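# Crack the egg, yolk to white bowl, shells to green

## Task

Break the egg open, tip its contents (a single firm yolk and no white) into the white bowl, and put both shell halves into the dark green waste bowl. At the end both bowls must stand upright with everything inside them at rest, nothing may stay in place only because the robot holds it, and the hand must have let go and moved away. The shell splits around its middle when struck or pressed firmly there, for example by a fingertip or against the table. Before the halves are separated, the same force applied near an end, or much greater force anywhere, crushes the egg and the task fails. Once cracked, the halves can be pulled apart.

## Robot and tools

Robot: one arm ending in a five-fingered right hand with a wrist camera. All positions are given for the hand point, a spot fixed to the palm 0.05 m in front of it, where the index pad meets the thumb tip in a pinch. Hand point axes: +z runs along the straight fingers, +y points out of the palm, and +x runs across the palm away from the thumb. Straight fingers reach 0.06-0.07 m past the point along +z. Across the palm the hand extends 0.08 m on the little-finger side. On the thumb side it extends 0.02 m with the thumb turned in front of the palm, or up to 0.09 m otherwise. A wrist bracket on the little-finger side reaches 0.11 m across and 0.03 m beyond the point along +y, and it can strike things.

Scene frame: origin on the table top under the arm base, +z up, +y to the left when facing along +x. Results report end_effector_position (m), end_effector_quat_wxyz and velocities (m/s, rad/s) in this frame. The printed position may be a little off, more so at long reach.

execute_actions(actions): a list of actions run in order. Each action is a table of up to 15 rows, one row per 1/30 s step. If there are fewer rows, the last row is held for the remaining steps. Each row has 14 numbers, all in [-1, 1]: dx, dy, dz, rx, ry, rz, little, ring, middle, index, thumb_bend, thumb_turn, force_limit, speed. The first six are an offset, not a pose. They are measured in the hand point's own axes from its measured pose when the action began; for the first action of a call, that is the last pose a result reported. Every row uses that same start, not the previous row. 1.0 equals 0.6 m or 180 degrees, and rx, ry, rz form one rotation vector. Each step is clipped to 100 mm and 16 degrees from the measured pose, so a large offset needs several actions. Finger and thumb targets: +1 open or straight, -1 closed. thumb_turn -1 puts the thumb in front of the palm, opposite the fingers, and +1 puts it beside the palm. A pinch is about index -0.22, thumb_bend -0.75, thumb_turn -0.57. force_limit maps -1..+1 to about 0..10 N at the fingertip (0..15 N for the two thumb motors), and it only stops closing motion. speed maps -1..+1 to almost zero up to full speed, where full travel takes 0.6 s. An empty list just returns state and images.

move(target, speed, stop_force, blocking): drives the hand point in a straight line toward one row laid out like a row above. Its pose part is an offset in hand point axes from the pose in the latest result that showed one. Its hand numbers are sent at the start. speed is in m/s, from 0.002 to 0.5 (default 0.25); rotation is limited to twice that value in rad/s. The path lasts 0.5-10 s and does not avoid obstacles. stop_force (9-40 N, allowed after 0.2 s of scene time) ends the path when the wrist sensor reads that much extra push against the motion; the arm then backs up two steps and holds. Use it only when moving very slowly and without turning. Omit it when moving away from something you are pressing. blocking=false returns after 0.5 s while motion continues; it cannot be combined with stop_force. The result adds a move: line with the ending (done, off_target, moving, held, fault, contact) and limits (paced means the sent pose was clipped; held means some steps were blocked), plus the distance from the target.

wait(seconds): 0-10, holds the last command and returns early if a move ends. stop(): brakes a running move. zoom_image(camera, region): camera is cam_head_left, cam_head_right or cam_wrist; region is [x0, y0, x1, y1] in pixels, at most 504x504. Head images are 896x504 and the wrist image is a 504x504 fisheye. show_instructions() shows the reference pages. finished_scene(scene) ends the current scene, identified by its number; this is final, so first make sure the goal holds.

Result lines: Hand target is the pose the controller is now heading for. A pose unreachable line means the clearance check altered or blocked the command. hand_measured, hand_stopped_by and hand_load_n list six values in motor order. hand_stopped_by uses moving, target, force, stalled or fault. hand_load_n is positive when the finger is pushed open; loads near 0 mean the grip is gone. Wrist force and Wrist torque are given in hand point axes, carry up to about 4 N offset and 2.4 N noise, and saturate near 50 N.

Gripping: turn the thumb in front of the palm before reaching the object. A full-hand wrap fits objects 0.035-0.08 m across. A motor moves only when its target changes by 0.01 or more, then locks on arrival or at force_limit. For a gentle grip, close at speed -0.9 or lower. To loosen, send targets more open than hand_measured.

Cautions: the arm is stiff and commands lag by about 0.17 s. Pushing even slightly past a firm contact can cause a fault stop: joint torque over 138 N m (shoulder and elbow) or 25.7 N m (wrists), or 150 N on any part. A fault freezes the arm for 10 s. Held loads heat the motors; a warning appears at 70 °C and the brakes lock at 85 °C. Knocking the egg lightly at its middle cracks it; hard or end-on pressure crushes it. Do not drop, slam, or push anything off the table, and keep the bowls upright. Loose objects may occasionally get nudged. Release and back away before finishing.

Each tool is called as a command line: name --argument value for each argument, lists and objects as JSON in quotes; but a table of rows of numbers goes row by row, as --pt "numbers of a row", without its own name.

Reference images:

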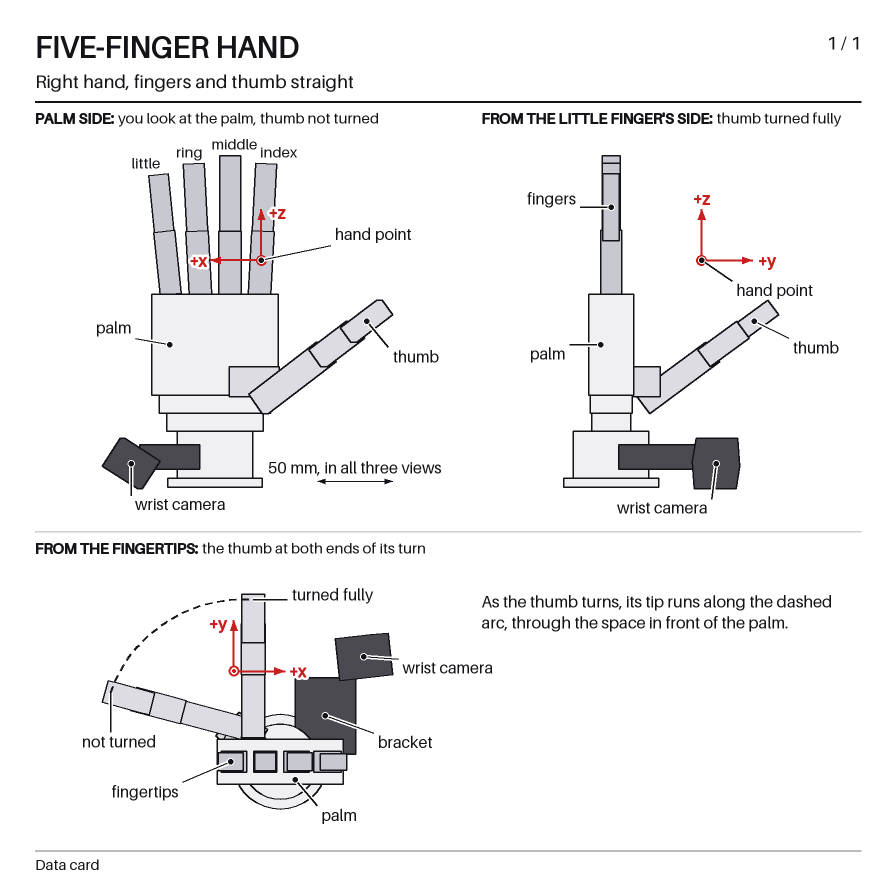

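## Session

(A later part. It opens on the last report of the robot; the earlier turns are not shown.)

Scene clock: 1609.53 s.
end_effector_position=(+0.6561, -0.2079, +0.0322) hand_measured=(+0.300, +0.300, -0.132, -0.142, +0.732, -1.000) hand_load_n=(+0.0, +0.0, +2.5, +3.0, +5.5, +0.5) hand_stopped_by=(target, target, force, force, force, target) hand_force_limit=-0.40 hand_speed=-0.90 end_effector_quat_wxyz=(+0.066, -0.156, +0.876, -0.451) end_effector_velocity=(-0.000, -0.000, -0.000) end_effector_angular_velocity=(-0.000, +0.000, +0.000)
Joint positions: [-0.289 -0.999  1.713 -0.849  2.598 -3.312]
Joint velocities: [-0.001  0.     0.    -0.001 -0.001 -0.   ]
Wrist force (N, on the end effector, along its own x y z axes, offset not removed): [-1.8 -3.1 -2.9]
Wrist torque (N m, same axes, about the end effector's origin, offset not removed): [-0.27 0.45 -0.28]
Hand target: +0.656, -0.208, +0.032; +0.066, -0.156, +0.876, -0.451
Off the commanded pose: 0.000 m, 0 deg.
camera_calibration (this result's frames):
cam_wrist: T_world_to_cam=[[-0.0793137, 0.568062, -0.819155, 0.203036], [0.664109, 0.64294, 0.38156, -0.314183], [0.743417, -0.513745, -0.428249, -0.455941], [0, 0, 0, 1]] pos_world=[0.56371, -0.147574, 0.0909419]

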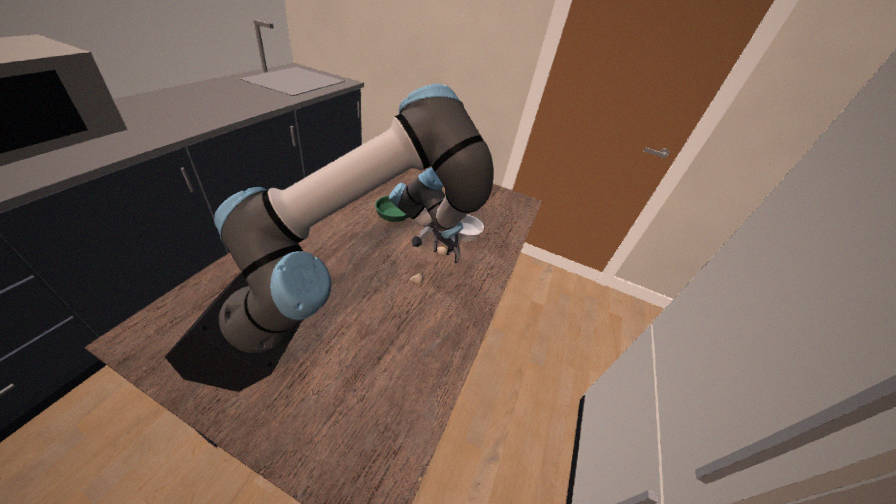

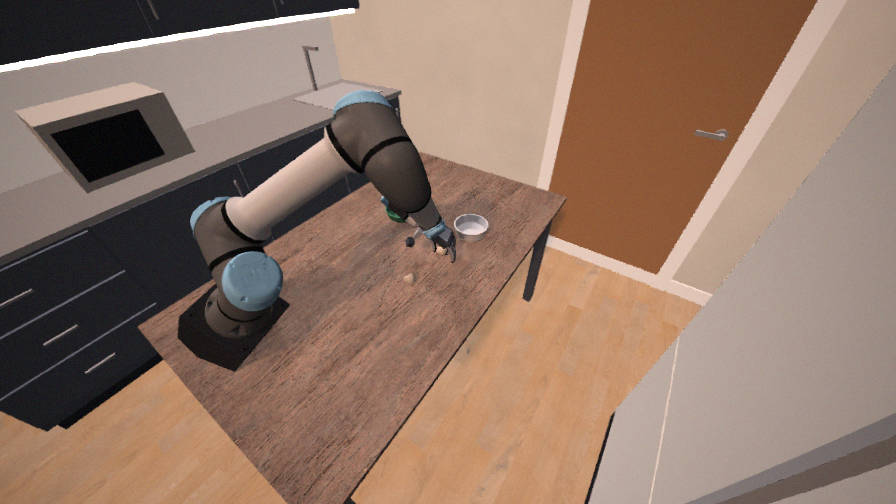

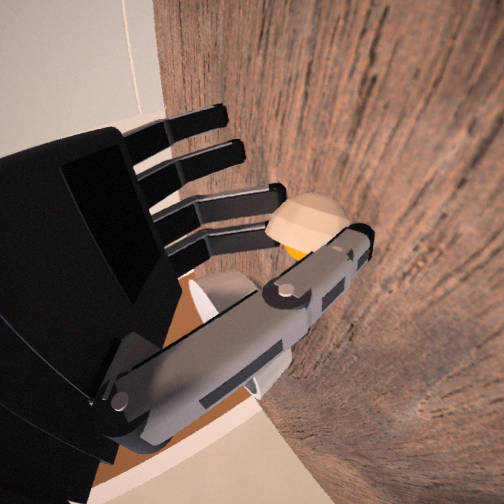

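execute_actions --actions '[[[0,0,0,0,0,0,0.3,0.3,-0.98,-0.98,-0.98,-1,0,-0.9]],[[0,0,0,0,0,0,0.3,0.3,-0.98,-0.98,-0.98,-1,0,-0.9]],[[0,0,0,0,0,0,0.3,0.3,-0.98,-0.98,-0.98,-1,0,-0.9]],[[0,0,0,0,0,0,0.3,0.3,-0.98,-0.98,-0.98,-1,0,-0.9]]]'

move --target '[0,-0.094,-0.068,0,-0.098,0.135,0.3,0.3,-0.98,-0.98,-0.98,-1,0,-0.9]' --speed 0.06

Scene clock: 1625.47 s.
end_effector_position=(+0.6561, -0.2079, +0.0322) hand_measured=(+0.300, +0.300, -0.158, -0.164, +0.738, -1.000) hand_load_n=(+0.0, +0.0, +5.5, +4.0, +11.0, +1.5) hand_stopped_by=(target, target, force, force, force, target) hand_force_limit=0.00 hand_speed=-0.90 end_effector_quat_wxyz=(+0.066, -0.156, +0.876, -0.451) end_effector_velocity=(-0.000, -0.000, +0.000) end_effector_angular_velocity=(+0.000, +0.001, -0.001)
Joint positions: [-0.289 -0.999  1.713 -0.849  2.598 -3.312]
Joint velocities: [-0.    -0.001  0.     0.001  0.001  0.   ]
Wrist force (N, on the end effector, along its own x y z axes, offset not removed): [-3.2 -1.9 2.5]
Wrist torque (N m, same axes, about the end effector's origin, offset not removed): [-0.36 0.33 -0.07]
Hand target: +0.656, -0.208, +0.032; +0.066, -0.156, +0.876, -0.451
Off the commanded pose: 0.000 m, 0 deg.
camera_calibration (this result's frames):
cam_wrist: T_world_to_cam=[[-0.0793135, 0.568061, -0.819155, 0.203036], [0.664109, 0.64294, 0.38156, -0.314183], [0.743417, -0.513746, -0.428249, -0.455941], [0, 0, 0, 1]] pos_world=[0.56371, -0.147574, 0.0909419]

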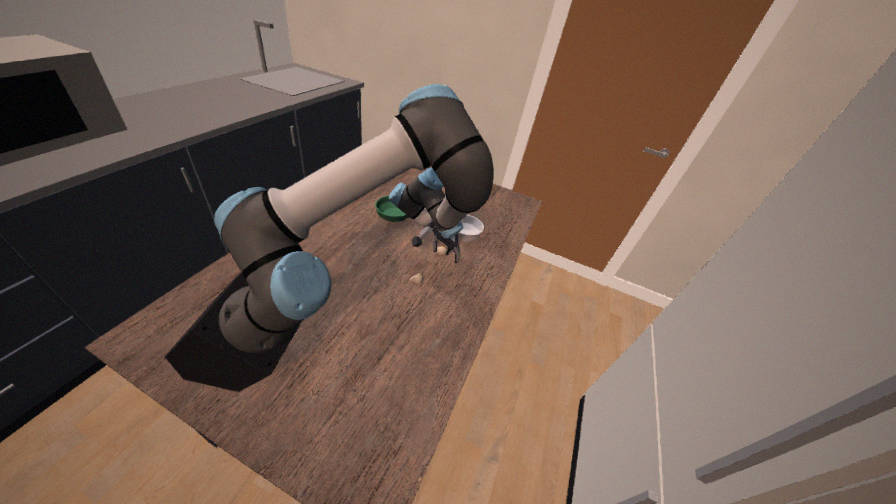

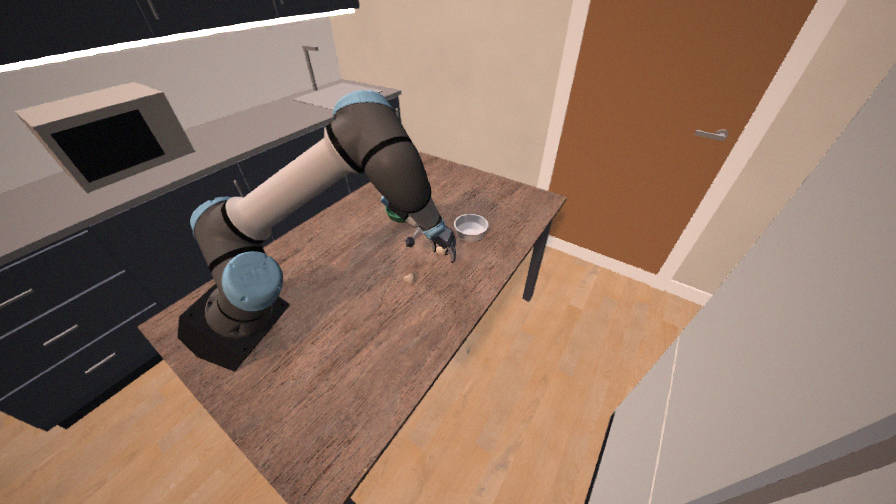

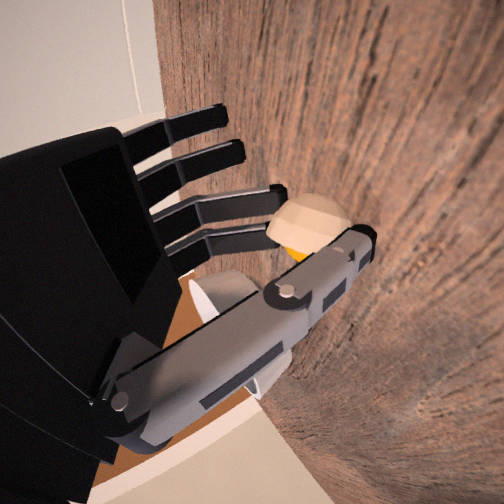

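Scene clock: 1630.17 s.
end_effector_position=(+0.6577, -0.2073, +0.1015) hand_measured=(+0.300, +0.300, -0.158, -0.164, +0.738, -1.000) hand_load_n=(+0.0, +0.0, +6.0, +4.0, +11.0, +1.0) hand_stopped_by=(target, target, force, force, force, target) hand_force_limit=0.00 hand_speed=-0.90 end_effector_quat_wxyz=(+0.291, -0.036, +0.869, -0.398) end_effector_velocity=(-0.001, -0.001, +0.001) end_effector_angular_velocity=(+0.004, -0.011, -0.002)
Joint positions: [-0.36  -1.219  1.986 -0.911  2.224 -2.885]
Joint velocities: [-0.005 -0.004  0.007 -0.005 -0.01   0.01 ]
Wrist force (N, on the end effector, along its own x y z axes, offset not removed): [-0.7 -3.0 -0.9]
Wrist torque (N m, same axes, about the end effector's origin, offset not removed): [-0.33 0.25 -0.34]
Hand target: +0.658, -0.207, +0.102; +0.292, -0.036, +0.869, -0.398
Off the commanded pose: 0.000 m, 0 deg.
move: done
camera_calibration (this result's frames):
cam_wrist: T_world_to_cam=[[0.290883, 0.6993, -0.652967, 0.0264769], [0.378002, 0.542956, 0.749875, -0.212047], [0.878921, -0.464949, -0.1064, -0.538786], [0, 0, 0, 1]] pos_world=[0.546002, -0.153891, 0.11897]

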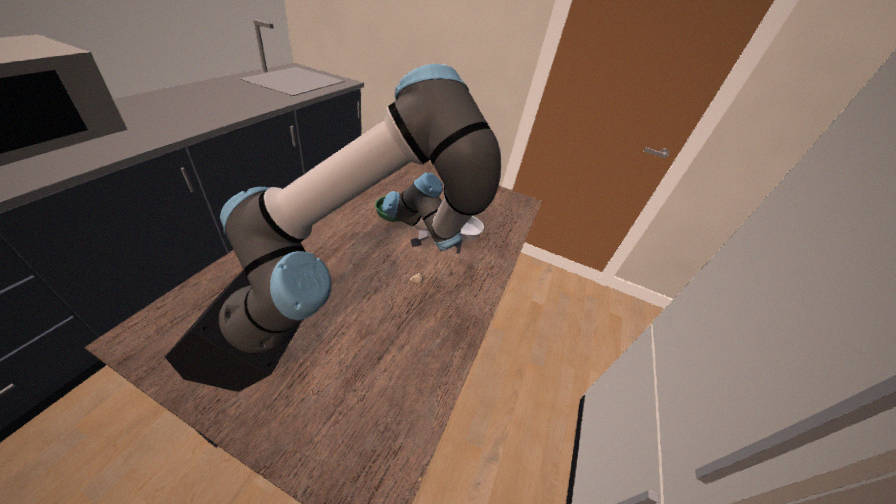

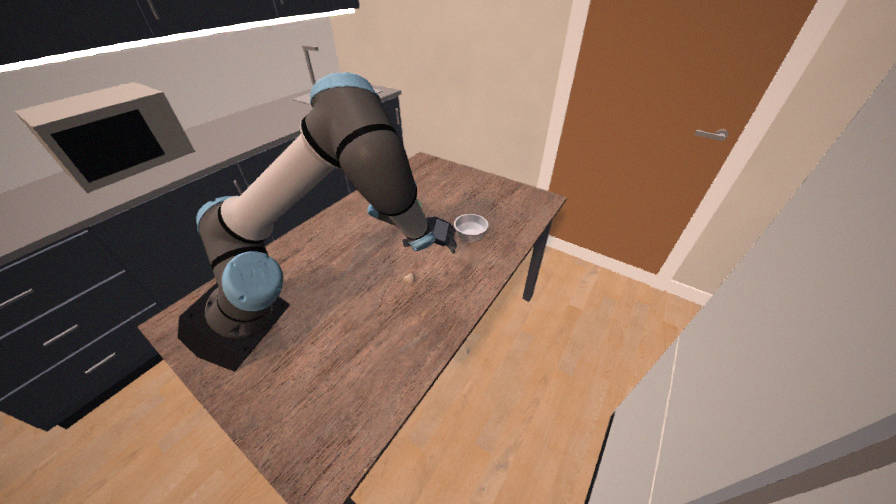

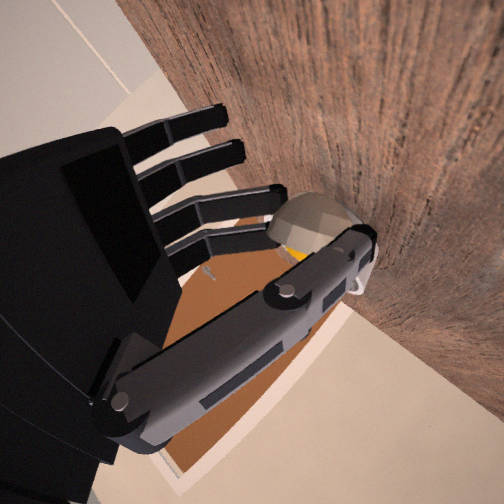

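move --target '[-0.172,-0.03,0.17,0,0,0,0.3,0.3,-0.98,-0.98,-0.98,-1,0,-0.9]' --speed 0.08

move --target '[0,0,0,0,0.2,-0.275,0.3,0.3,-0.98,-0.98,-0.98,-1,0,-0.9]' --speed 0.1

Scene clock: 1652.13 s.
end_effector_position=(+0.7945, -0.2575, +0.1112) hand_measured=(+0.300, +0.300, -0.158, -0.164, +0.738, -1.000) hand_load_n=(+0.0, +0.0, +6.0, +4.0, +11.0, +1.0) hand_stopped_by=(target, target, force, force, force, target) hand_force_limit=0.00 hand_speed=-0.90 end_effector_quat_wxyz=(+0.291, -0.036, +0.869, -0.398) end_effector_velocity=(+0.002, -0.002, +0.000) end_effector_angular_velocity=(+0.000, +0.001, -0.002)
Joint positions: [-0.336 -1.045  1.516 -0.617  2.247 -2.89 ]
Joint velocities: [-0.     0.004 -0.011  0.008  0.002  0.001]
Wrist force (N, on the end effector, along its own x y z axes, offset not removed): [-2.7 0.1 -1.6]
Wrist torque (N m, same axes, about the end effector's origin, offset not removed): [0.01 0.43 -0.12]
Hand target: +0.795, -0.258, +0.111; +0.291, -0.036, +0.869, -0.398
Off the commanded pose: 0.000 m, 0 deg.
move: done
camera_calibration (this result's frames):
cam_wrist: T_world_to_cam=[[0.290917, 0.699226, -0.653032, 0.0280594], [0.377922, 0.543064, 0.749837, -0.243636], [0.878944, -0.464936, -0.106267, -0.681319], [0, 0, 0, 1]] pos_world=[0.682754, -0.204079, 0.12861]

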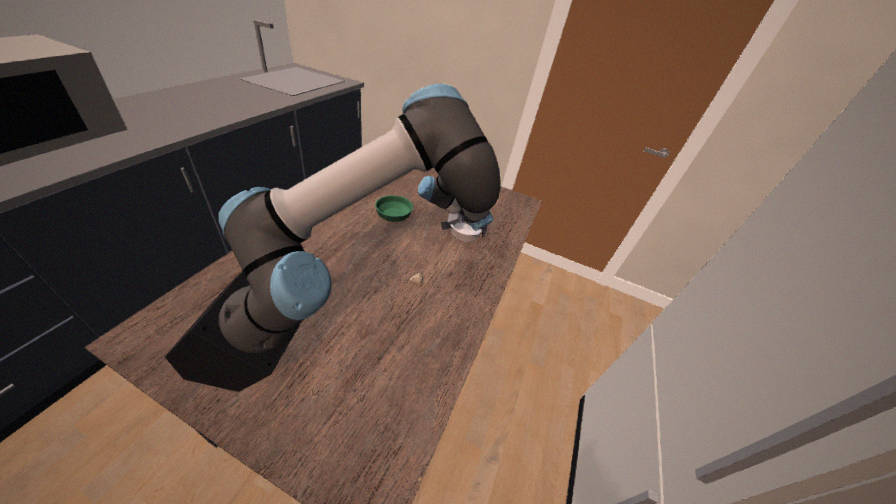

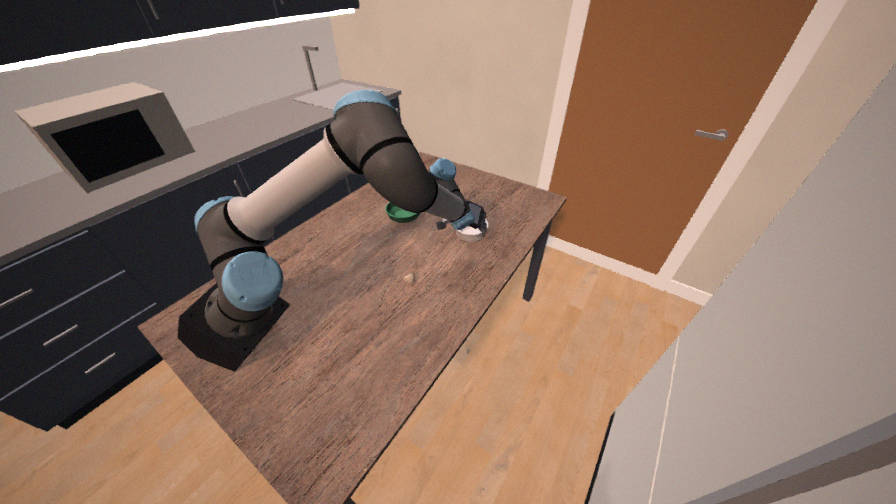

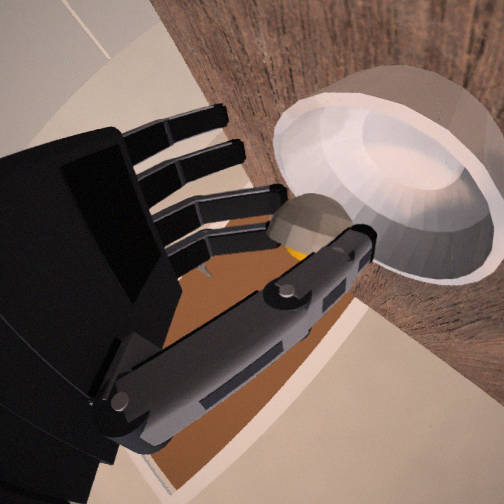

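Scene clock: 1658.17 s.
end_effector_position=(+0.7944, -0.2576, +0.1114) hand_measured=(+0.300, +0.300, -0.158, -0.164, +0.738, -1.000) hand_load_n=(+0.0, +0.0, +5.5, +4.0, +11.0, +1.5) hand_stopped_by=(target, target, force, force, force, target) hand_force_limit=0.00 hand_speed=-0.90 end_effector_quat_wxyz=(-0.171, -0.271, +0.822, -0.471) end_effector_velocity=(+0.001, +0.002, +0.002) end_effector_angular_velocity=(-0.027, +0.006, -0.010)
Joint positions: [-0.169 -0.738  1.051 -1.224  2.956 -4.509]
Joint velocities: [ 0.005  0.003  0.046 -0.221 -0.006 -0.17 ]
Wrist force (N, on the end effector, along its own x y z axes, offset not removed): [-1.5 1.9 0.4]
Wrist torque (N m, same axes, about the end effector's origin, offset not removed): [0.44 -0.01 -0.02]
Hand target: +0.794, -0.257, +0.111; -0.173, -0.270, +0.821, -0.472
Off the commanded pose: 0.000 m, 0 deg.
move: done
camera_calibration (this result's frames):
cam_wrist: T_world_to_cam=[[-0.493897, 0.425274, -0.758425, 0.592912], [0.735869, 0.669085, -0.10403, -0.400532], [0.46321, -0.609481, -0.643405, -0.328399], [0, 0, 0, 1]] pos_world=[0.739694, -0.184312, 0.196719]

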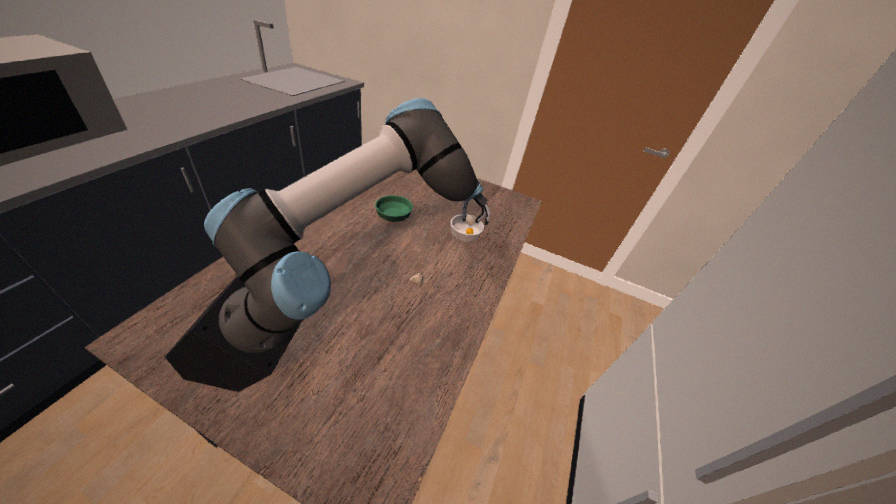

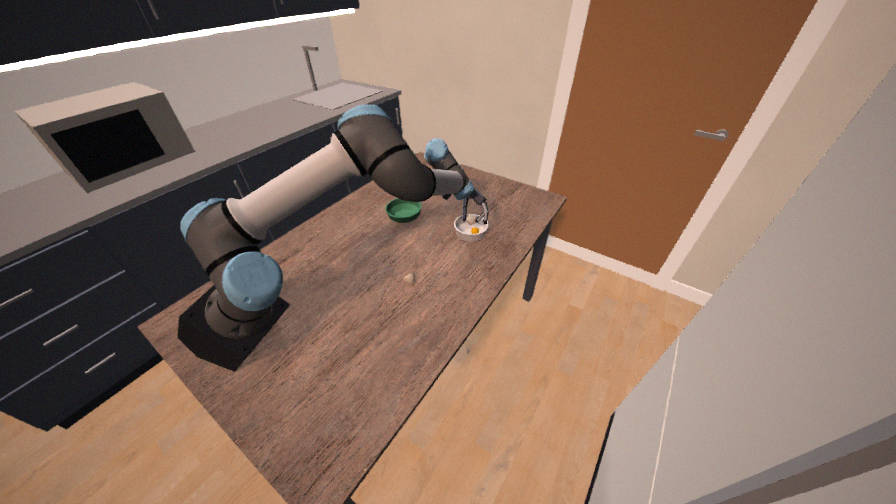

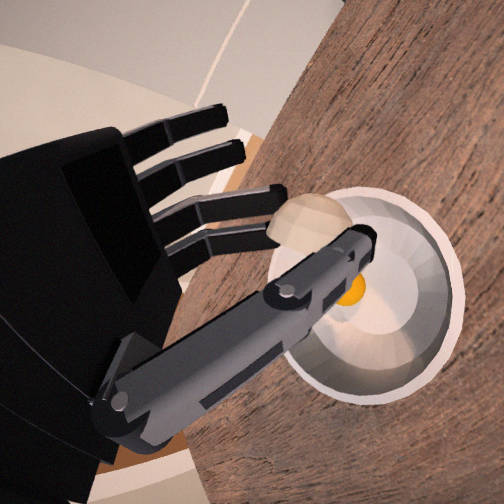

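move --target '[0,0,0,0,-0.098,0.135,0.3,0.3,-0.98,-0.98,-0.98,-1,0,-0.9]' --speed 0.2

move --target '[-0.123,0.344,-0.456,0,0,0,0.3,0.3,-0.98,-0.98,-0.98,-1,0,-0.9]' --speed 0.2

Scene clock: 1679.60 s.
end_effector_position=(+0.7944, -0.2577, +0.1114) hand_measured=(+0.300, +0.300, -0.158, -0.164, +0.738, -1.000) hand_load_n=(+0.0, +0.0, +5.5, +4.0, +11.0, +1.5) hand_stopped_by=(target, target, force, force, force, target) hand_force_limit=0.00 hand_speed=-0.90 end_effector_quat_wxyz=(+0.058, -0.161, +0.876, -0.451) end_effector_velocity=(+0.001, -0.001, +0.000) end_effector_angular_velocity=(+0.014, -0.007, +0.002)
Joint positions: [-0.219 -0.873  1.153 -0.43   2.677 -3.346]
Joint velocities: [-0.004 -0.001 -0.01   0.038 -0.01   0.033]
Wrist force (N, on the end effector, along its own x y z axes, offset not removed): [-1.2 -1.3 3.4]
Wrist torque (N m, same axes, about the end effector's origin, offset not removed): [-0.28 -0.05 -0.33]
Hand target: +0.794, -0.258, +0.111; +0.058, -0.161, +0.876, -0.450
Off the commanded pose: 0.000 m, 0 deg.
move: done
camera_calibration (this result's frames):
cam_wrist: T_world_to_cam=[[-0.0953708, 0.565213, -0.819414, 0.319208], [0.670218, 0.645093, 0.366964, -0.406923], [0.736011, -0.514188, -0.440339, -0.543178], [0, 0, 0, 1]] pos_world=[0.702955, -0.197213, 0.171707]

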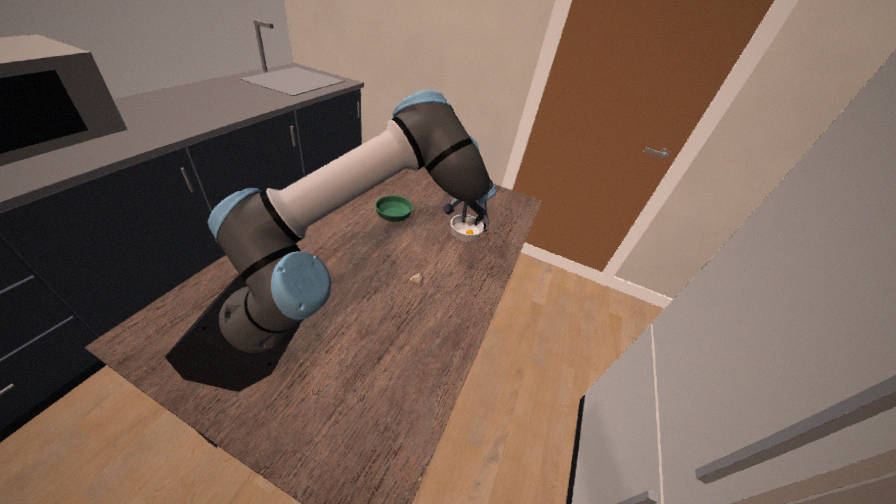

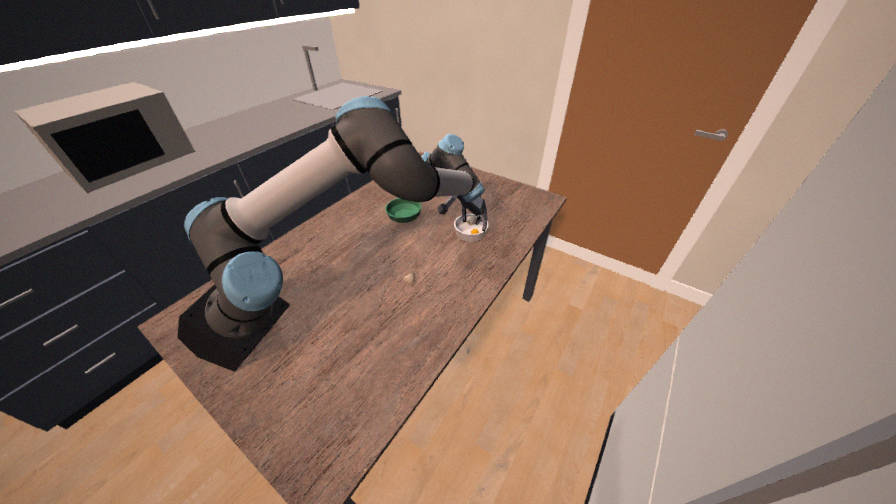

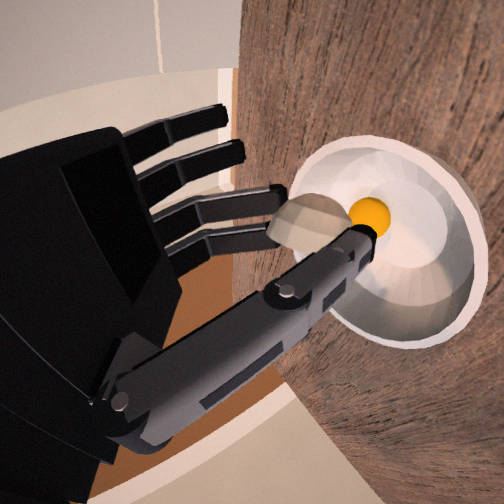

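Scene clock: 1682.00 s.
end_effector_position=(+0.7484, +0.0894, +0.1016) hand_measured=(+0.300, +0.300, -0.158, -0.164, +0.738, -1.000) hand_load_n=(+0.0, +0.0, +5.5, +4.0, +11.0, +1.5) hand_stopped_by=(target, target, force, force, force, target) hand_force_limit=0.00 hand_speed=-0.90 end_effector_quat_wxyz=(+0.061, -0.164, +0.880, -0.442) end_effector_velocity=(-0.001, +0.001, +0.001) end_effector_angular_velocity=(-0.023, -0.002, -0.007)
Joint positions: [ 0.168 -0.585  1.289 -1.233  3.047 -3.739]
Joint velocities: [ 0.004 -0.008  0.086 -0.355 -0.    -0.276]
Wrist force (N, on the end effector, along its own x y z axes, offset not removed): [0.2 1.7 1.6]
Wrist torque (N m, same axes, about the end effector's origin, offset not removed): [0.42 -0.21 -0.02]
Hand target: +0.749, +0.089, +0.102; +0.061, -0.163, +0.879, -0.444
Off the commanded pose: 0.001 m, 1 deg.
move: done
camera_calibration (this result's frames):
cam_wrist: T_world_to_cam=[[-0.100615, 0.58067, -0.807898, 0.111961], [0.665724, 0.642747, 0.379061, -0.594025], [0.739384, -0.499698, -0.451236, -0.337911], [0, 0, 0, 1]] pos_world=[0.656568, 0.147942, 0.163147]

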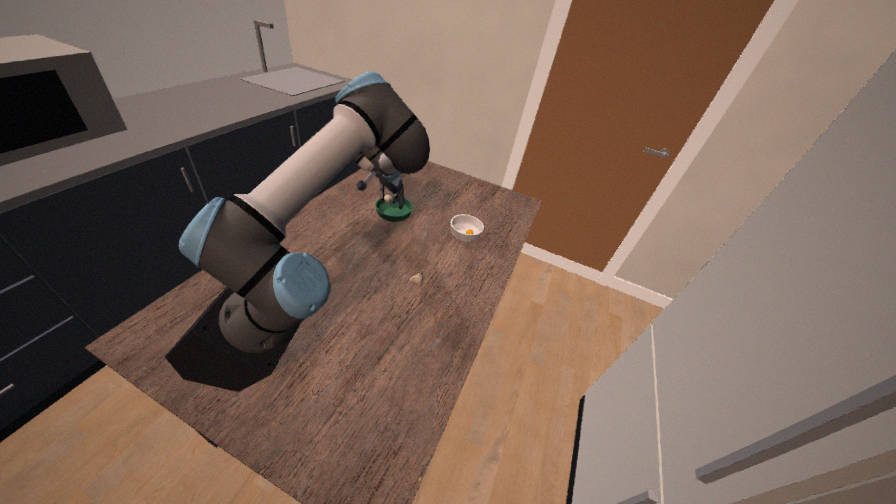

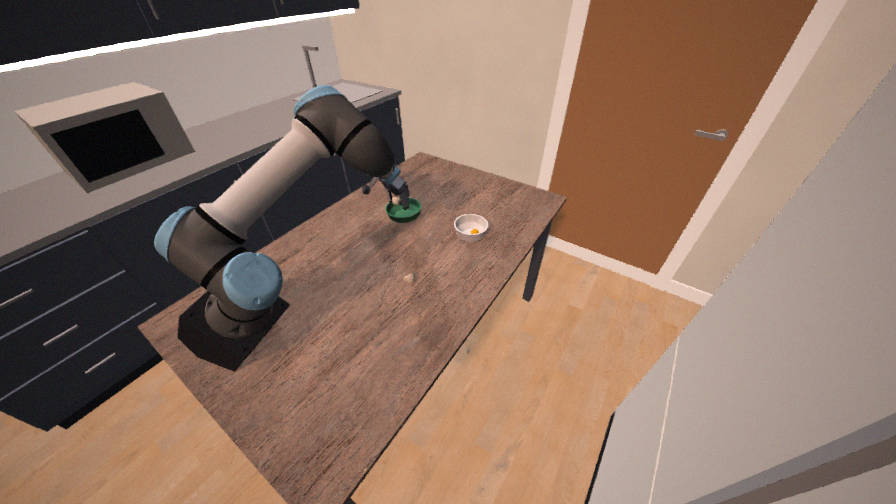

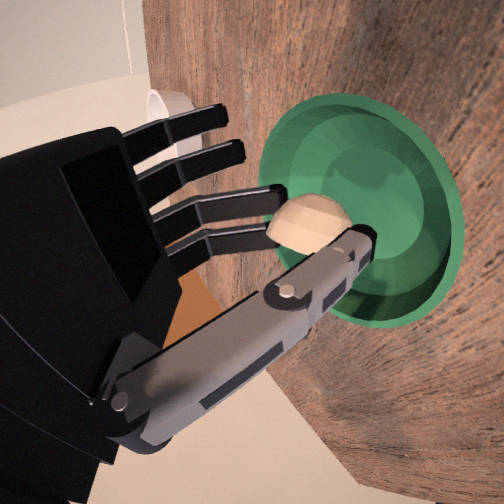

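execute_actions --actions '[[[0,0.027,0.019,0,0,0,0.3,0.3,-0.98,-0.98,-0.98,-1,0,-0.9]],[[0,0,0,0,0,0,0.3,0.3,-0.98,-0.98,-0.98,-1,0,-0.9]],[[0,0,0,0,0,0,0.3,0.3,0.3,0.3,1,-1,0,-0.5]],[[0,0,0,0,0,0,0.3,0.3,0.3,0.3,1,-1,0,-0.5]],[[0,0,0,0,0,0,0.3,0.3,0.3,0.3,1,-1,0,-0.5]]]'

Scene clock: 1696.13 s.
end_effector_position=(+0.7474, +0.0897, +0.0823) hand_measured=(+0.300, +0.300, +0.300, +0.300, +1.000, -1.000) hand_load_n=(+0.0, +0.0, +0.0, +0.0, +0.0, +0.0) hand_stopped_by=(target, target, target, target, target, target) hand_force_limit=0.00 hand_speed=-0.50 end_effector_quat_wxyz=(+0.060, -0.163, +0.879, -0.443) end_effector_velocity=(+0.000, -0.000, +0.001) end_effector_angular_velocity=(+0.000, -0.001, -0.000)
Joint positions: [ 0.151 -0.559  1.28  -1.21   3.033 -3.699]
Joint velocities: [ 0.    -0.    -0.001  0.001 -0.     0.   ]
Wrist force (N, on the end effector, along its own x y z axes, offset not removed): [1.0 -0.6 0.4]
Wrist torque (N m, same axes, about the end effector's origin, offset not removed): [0.02 -0.23 0.00]
Hand target: +0.747, +0.090, +0.082; +0.060, -0.163, +0.879, -0.443
Off the commanded pose: 0.000 m, 0 deg.
camera_calibration (this result's frames):
cam_wrist: T_world_to_cam=[[-0.0998776, 0.577755, -0.810076, 0.0960008], [0.666722, 0.643199, 0.376533, -0.586869], [0.738584, -0.502489, -0.449443, -0.345026], [0, 0, 0, 1]] pos_world=[0.655698, 0.148637, 0.143674]

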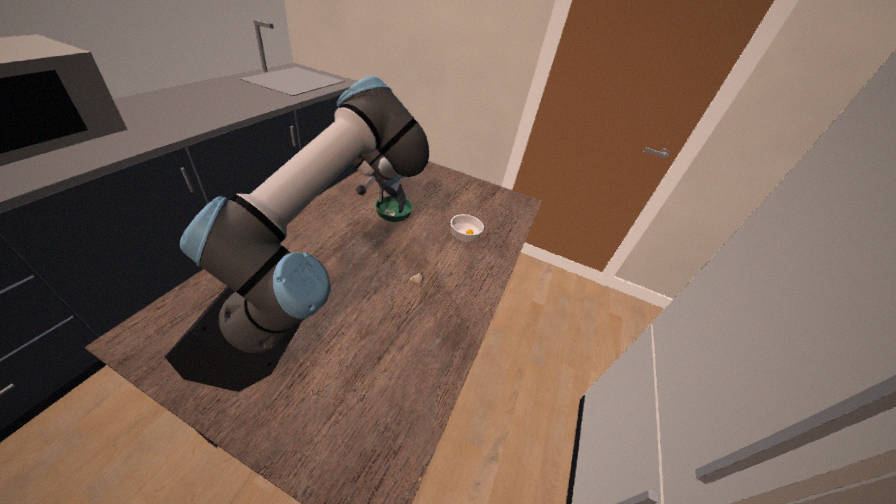

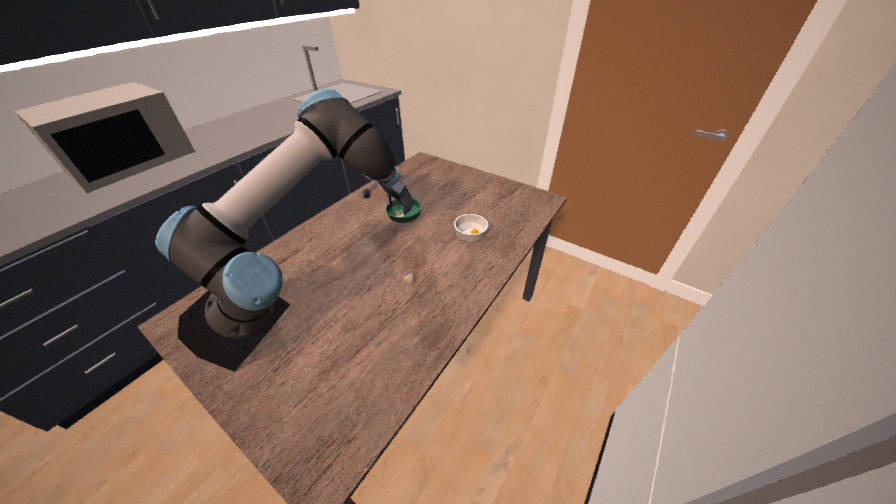

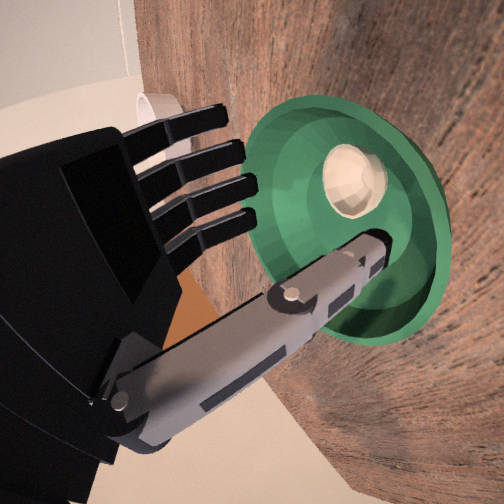

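move --target '[0,-0.067,-0.049,0,0,0,0.3,0.3,0.3,0.3,1,-1,0,-0.5]' --speed 0.15

move --target '[0.59,-0.152,0.244,0,0,0,0.3,0.3,0.3,0.3,1,-1,0,-0.5]' --speed 0.25

Scene clock: 1717.10 s.
end_effector_position=(+0.7494, +0.0897, +0.1316) hand_measured=(+0.300, +0.300, +0.300, +0.300, +1.000, -1.000) hand_load_n=(+0.0, +0.0, +0.0, +0.0, +0.0, +0.0) hand_stopped_by=(target, target, target, target, target, target) hand_force_limit=0.00 hand_speed=-0.50 end_effector_quat_wxyz=(+0.062, -0.165, +0.881, -0.440) end_effector_velocity=(-0.000, +0.000, +0.003) end_effector_angular_velocity=(-0.009, -0.000, -0.003)
Joint positions: [ 0.195 -0.625  1.32  -1.351  3.069 -3.868]
Joint velocities: [ 0.004 -0.006  0.045 -0.196  0.    -0.157]
Wrist force (N, on the end effector, along its own x y z axes, offset not removed): [-1.8 1.7 1.6]
Wrist torque (N m, same axes, about the end effector's origin, offset not removed): [0.27 0.07 -0.18]
Hand target: +0.749, +0.090, +0.132; +0.061, -0.165, +0.880, -0.441
Off the commanded pose: 0.000 m, 0 deg.
move: done
camera_calibration (this result's frames):
cam_wrist: T_world_to_cam=[[-0.10158, 0.583368, -0.805831, 0.136377], [0.664006, 0.642938, 0.381742, -0.605429], [0.740795, -0.4963, -0.452669, -0.326142], [0, 0, 0, 1]] pos_world=[0.657467, 0.147831, 0.19338]

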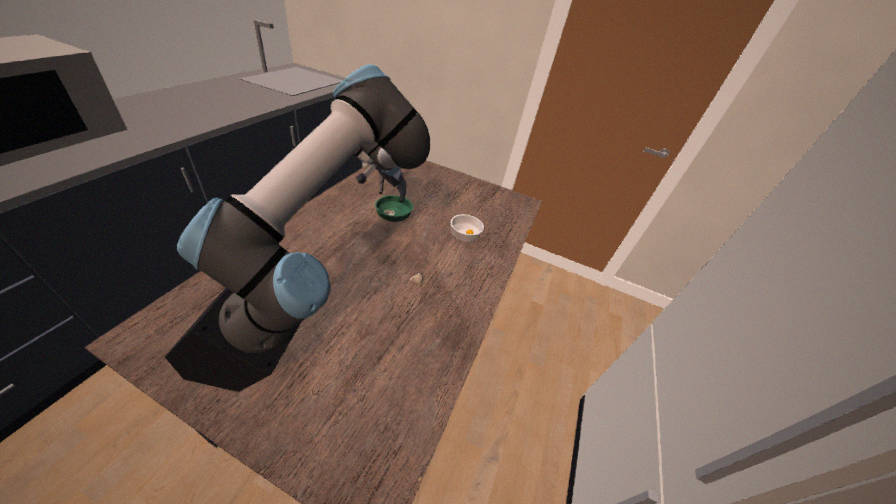

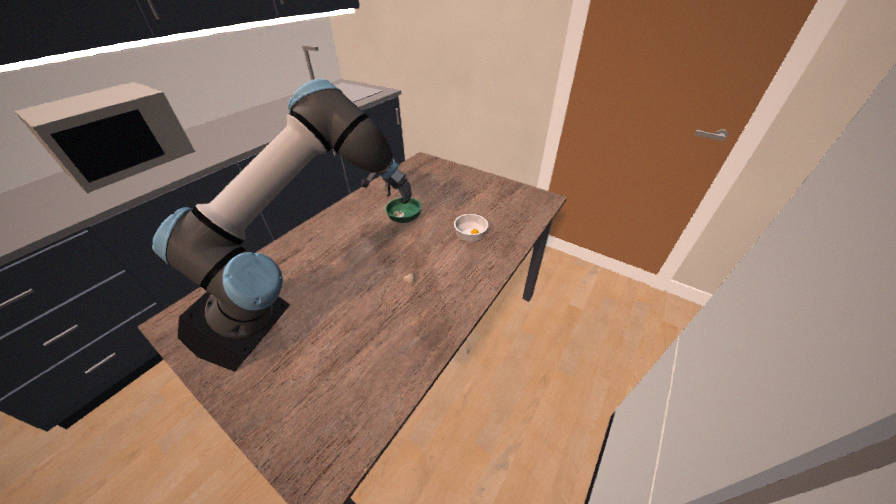

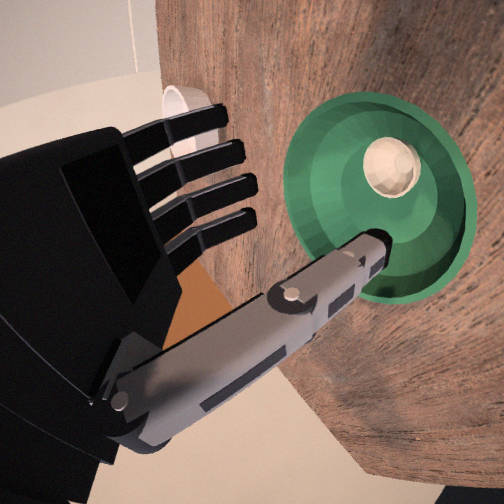

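Scene clock: 1719.40 s.
end_effector_position=(+0.4761, -0.1933, +0.1283) hand_measured=(+0.300, +0.300, +0.300, +0.300, +1.000, -1.000) hand_load_n=(+0.0, +0.0, +0.0, +0.0, +0.0, +0.0) hand_stopped_by=(target, target, target, target, target, target) hand_force_limit=0.00 hand_speed=-0.50 end_effector_quat_wxyz=(+0.061, -0.165, +0.881, -0.440) end_effector_velocity=(-0.001, -0.002, +0.000) end_effector_angular_velocity=(+0.004, -0.002, +0.003)
Joint positions: [-0.248 -1.425  2.221 -0.889  2.641 -3.294]
Joint velocities: [-0.007 -0.008  0.002  0.016 -0.011  0.009]
Wrist force (N, on the end effector, along its own x y z axes, offset not removed): [-0.6 -1.4 0.1]
Wrist torque (N m, same axes, about the end effector's origin, offset not removed): [-0.31 -0.07 -0.17]
Hand target: +0.476, -0.194, +0.128; +0.062, -0.165, +0.881, -0.440
Off the commanded pose: 0.000 m, 0 deg.
move: done
camera_calibration (this result's frames):
cam_wrist: T_world_to_cam=[[-0.10143, 0.583232, -0.805949, 0.270951], [0.664418, 0.642679, 0.381462, -0.240913], [0.740447, -0.496795, -0.452696, -0.26559], [0, 0, 0, 1]] pos_world=[0.384204, -0.135141, 0.19004]

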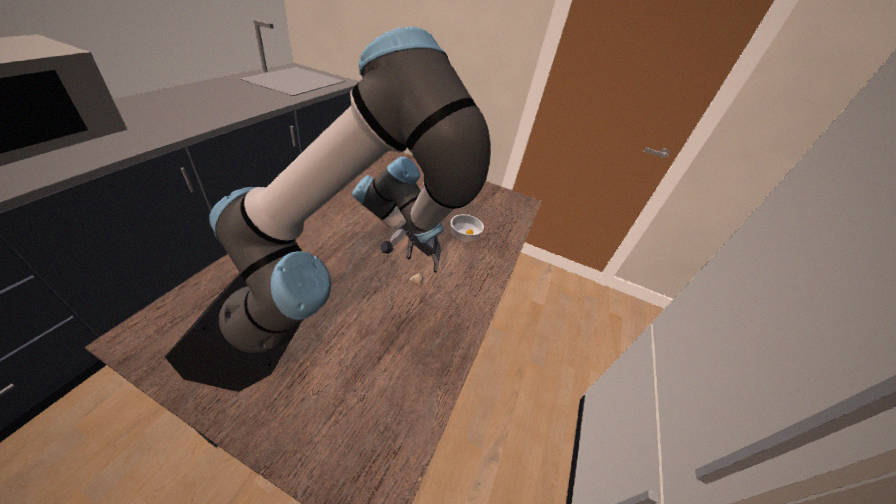

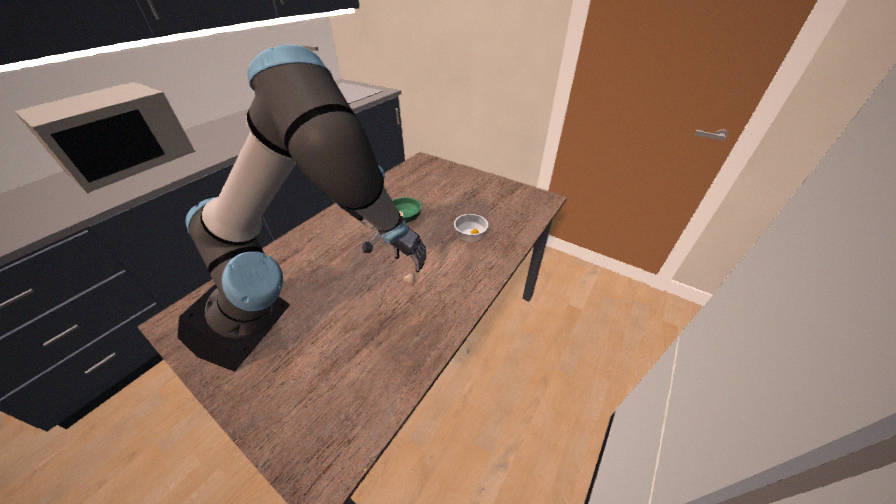

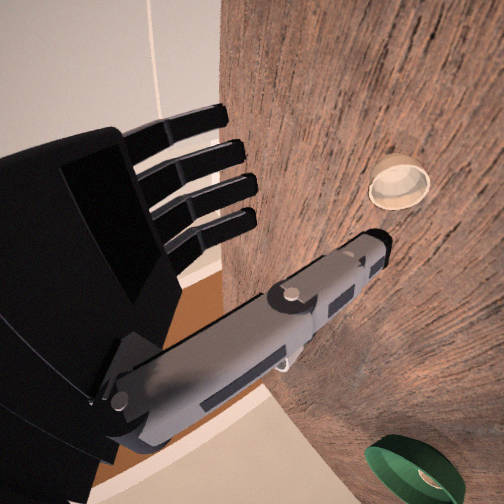

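move --target '[0.003,0.0815,0.052,0,0,0,0.3,0.3,0.3,0.3,1,-1,-0.4,-0.9]' --speed 0.1

Scene clock: 1733.47 s.
end_effector_position=(+0.4708, -0.1902, +0.0710) hand_measured=(+0.300, +0.300, +0.300, +0.300, +1.000, -1.000) hand_load_n=(+0.0, +0.0, +0.0, +0.0, +0.0, +0.0) hand_stopped_by=(target, target, target, target, target, target) hand_force_limit=-0.40 hand_speed=-0.90 end_effector_quat_wxyz=(+0.061, -0.165, +0.881, -0.440) end_effector_velocity=(+0.001, +0.000, -0.003) end_effector_angular_velocity=(-0.001, -0.002, +0.000)
Joint positions: [-0.337 -1.314  2.258 -1.023  2.551 -3.278]
Joint velocities: [-0.004  0.007  0.001 -0.011 -0.005 -0.001]
Wrist force (N, on the end effector, along its own x y z axes, offset not removed): [-1.7 1.0 3.2]
Wrist torque (N m, same axes, about the end effector's origin, offset not removed): [0.17 0.06 -0.17]
Hand target: +0.471, -0.190, +0.071; +0.061, -0.165, +0.881, -0.440
Off the commanded pose: 0.000 m, 0 deg.
move: done
camera_calibration (this result's frames):
cam_wrist: T_world_to_cam=[[-0.101424, 0.583473, -0.805775, 0.222448], [0.664487, 0.642516, 0.381615, -0.217626], [0.740385, -0.496722, -0.452877, -0.285983], [0, 0, 0, 1]] pos_world=[0.378909, -0.132018, 0.132777]

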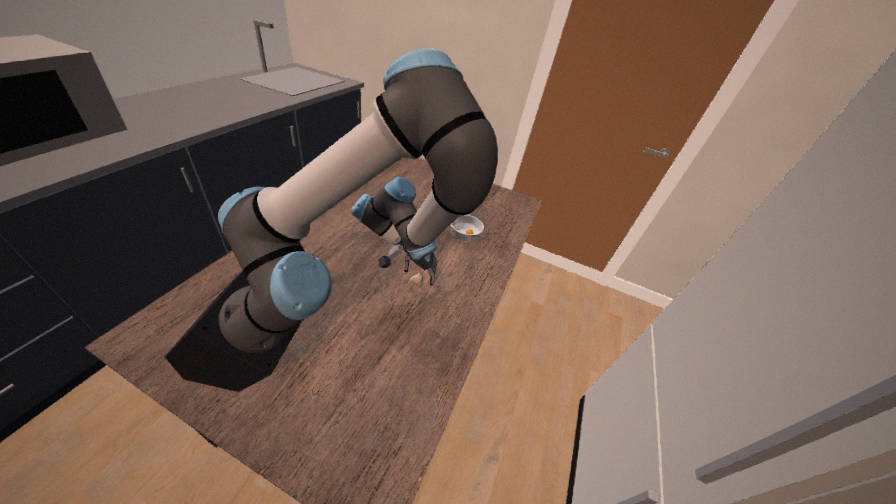

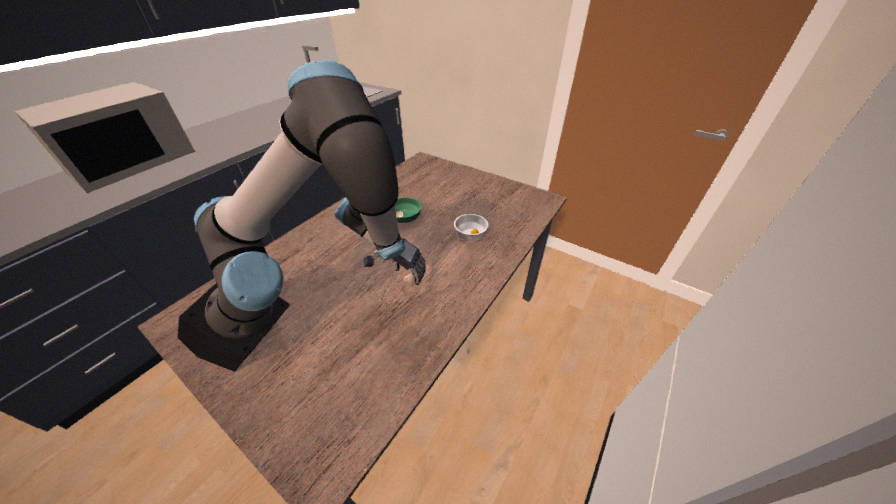

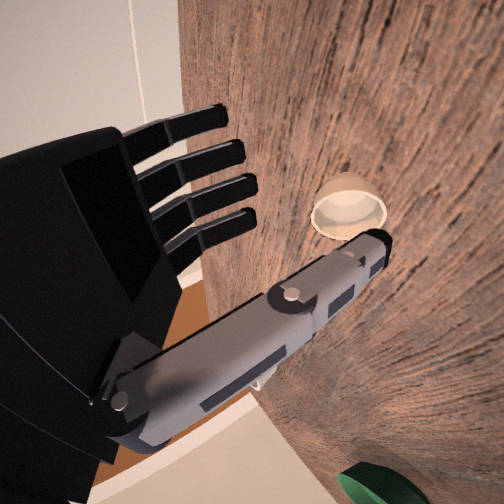

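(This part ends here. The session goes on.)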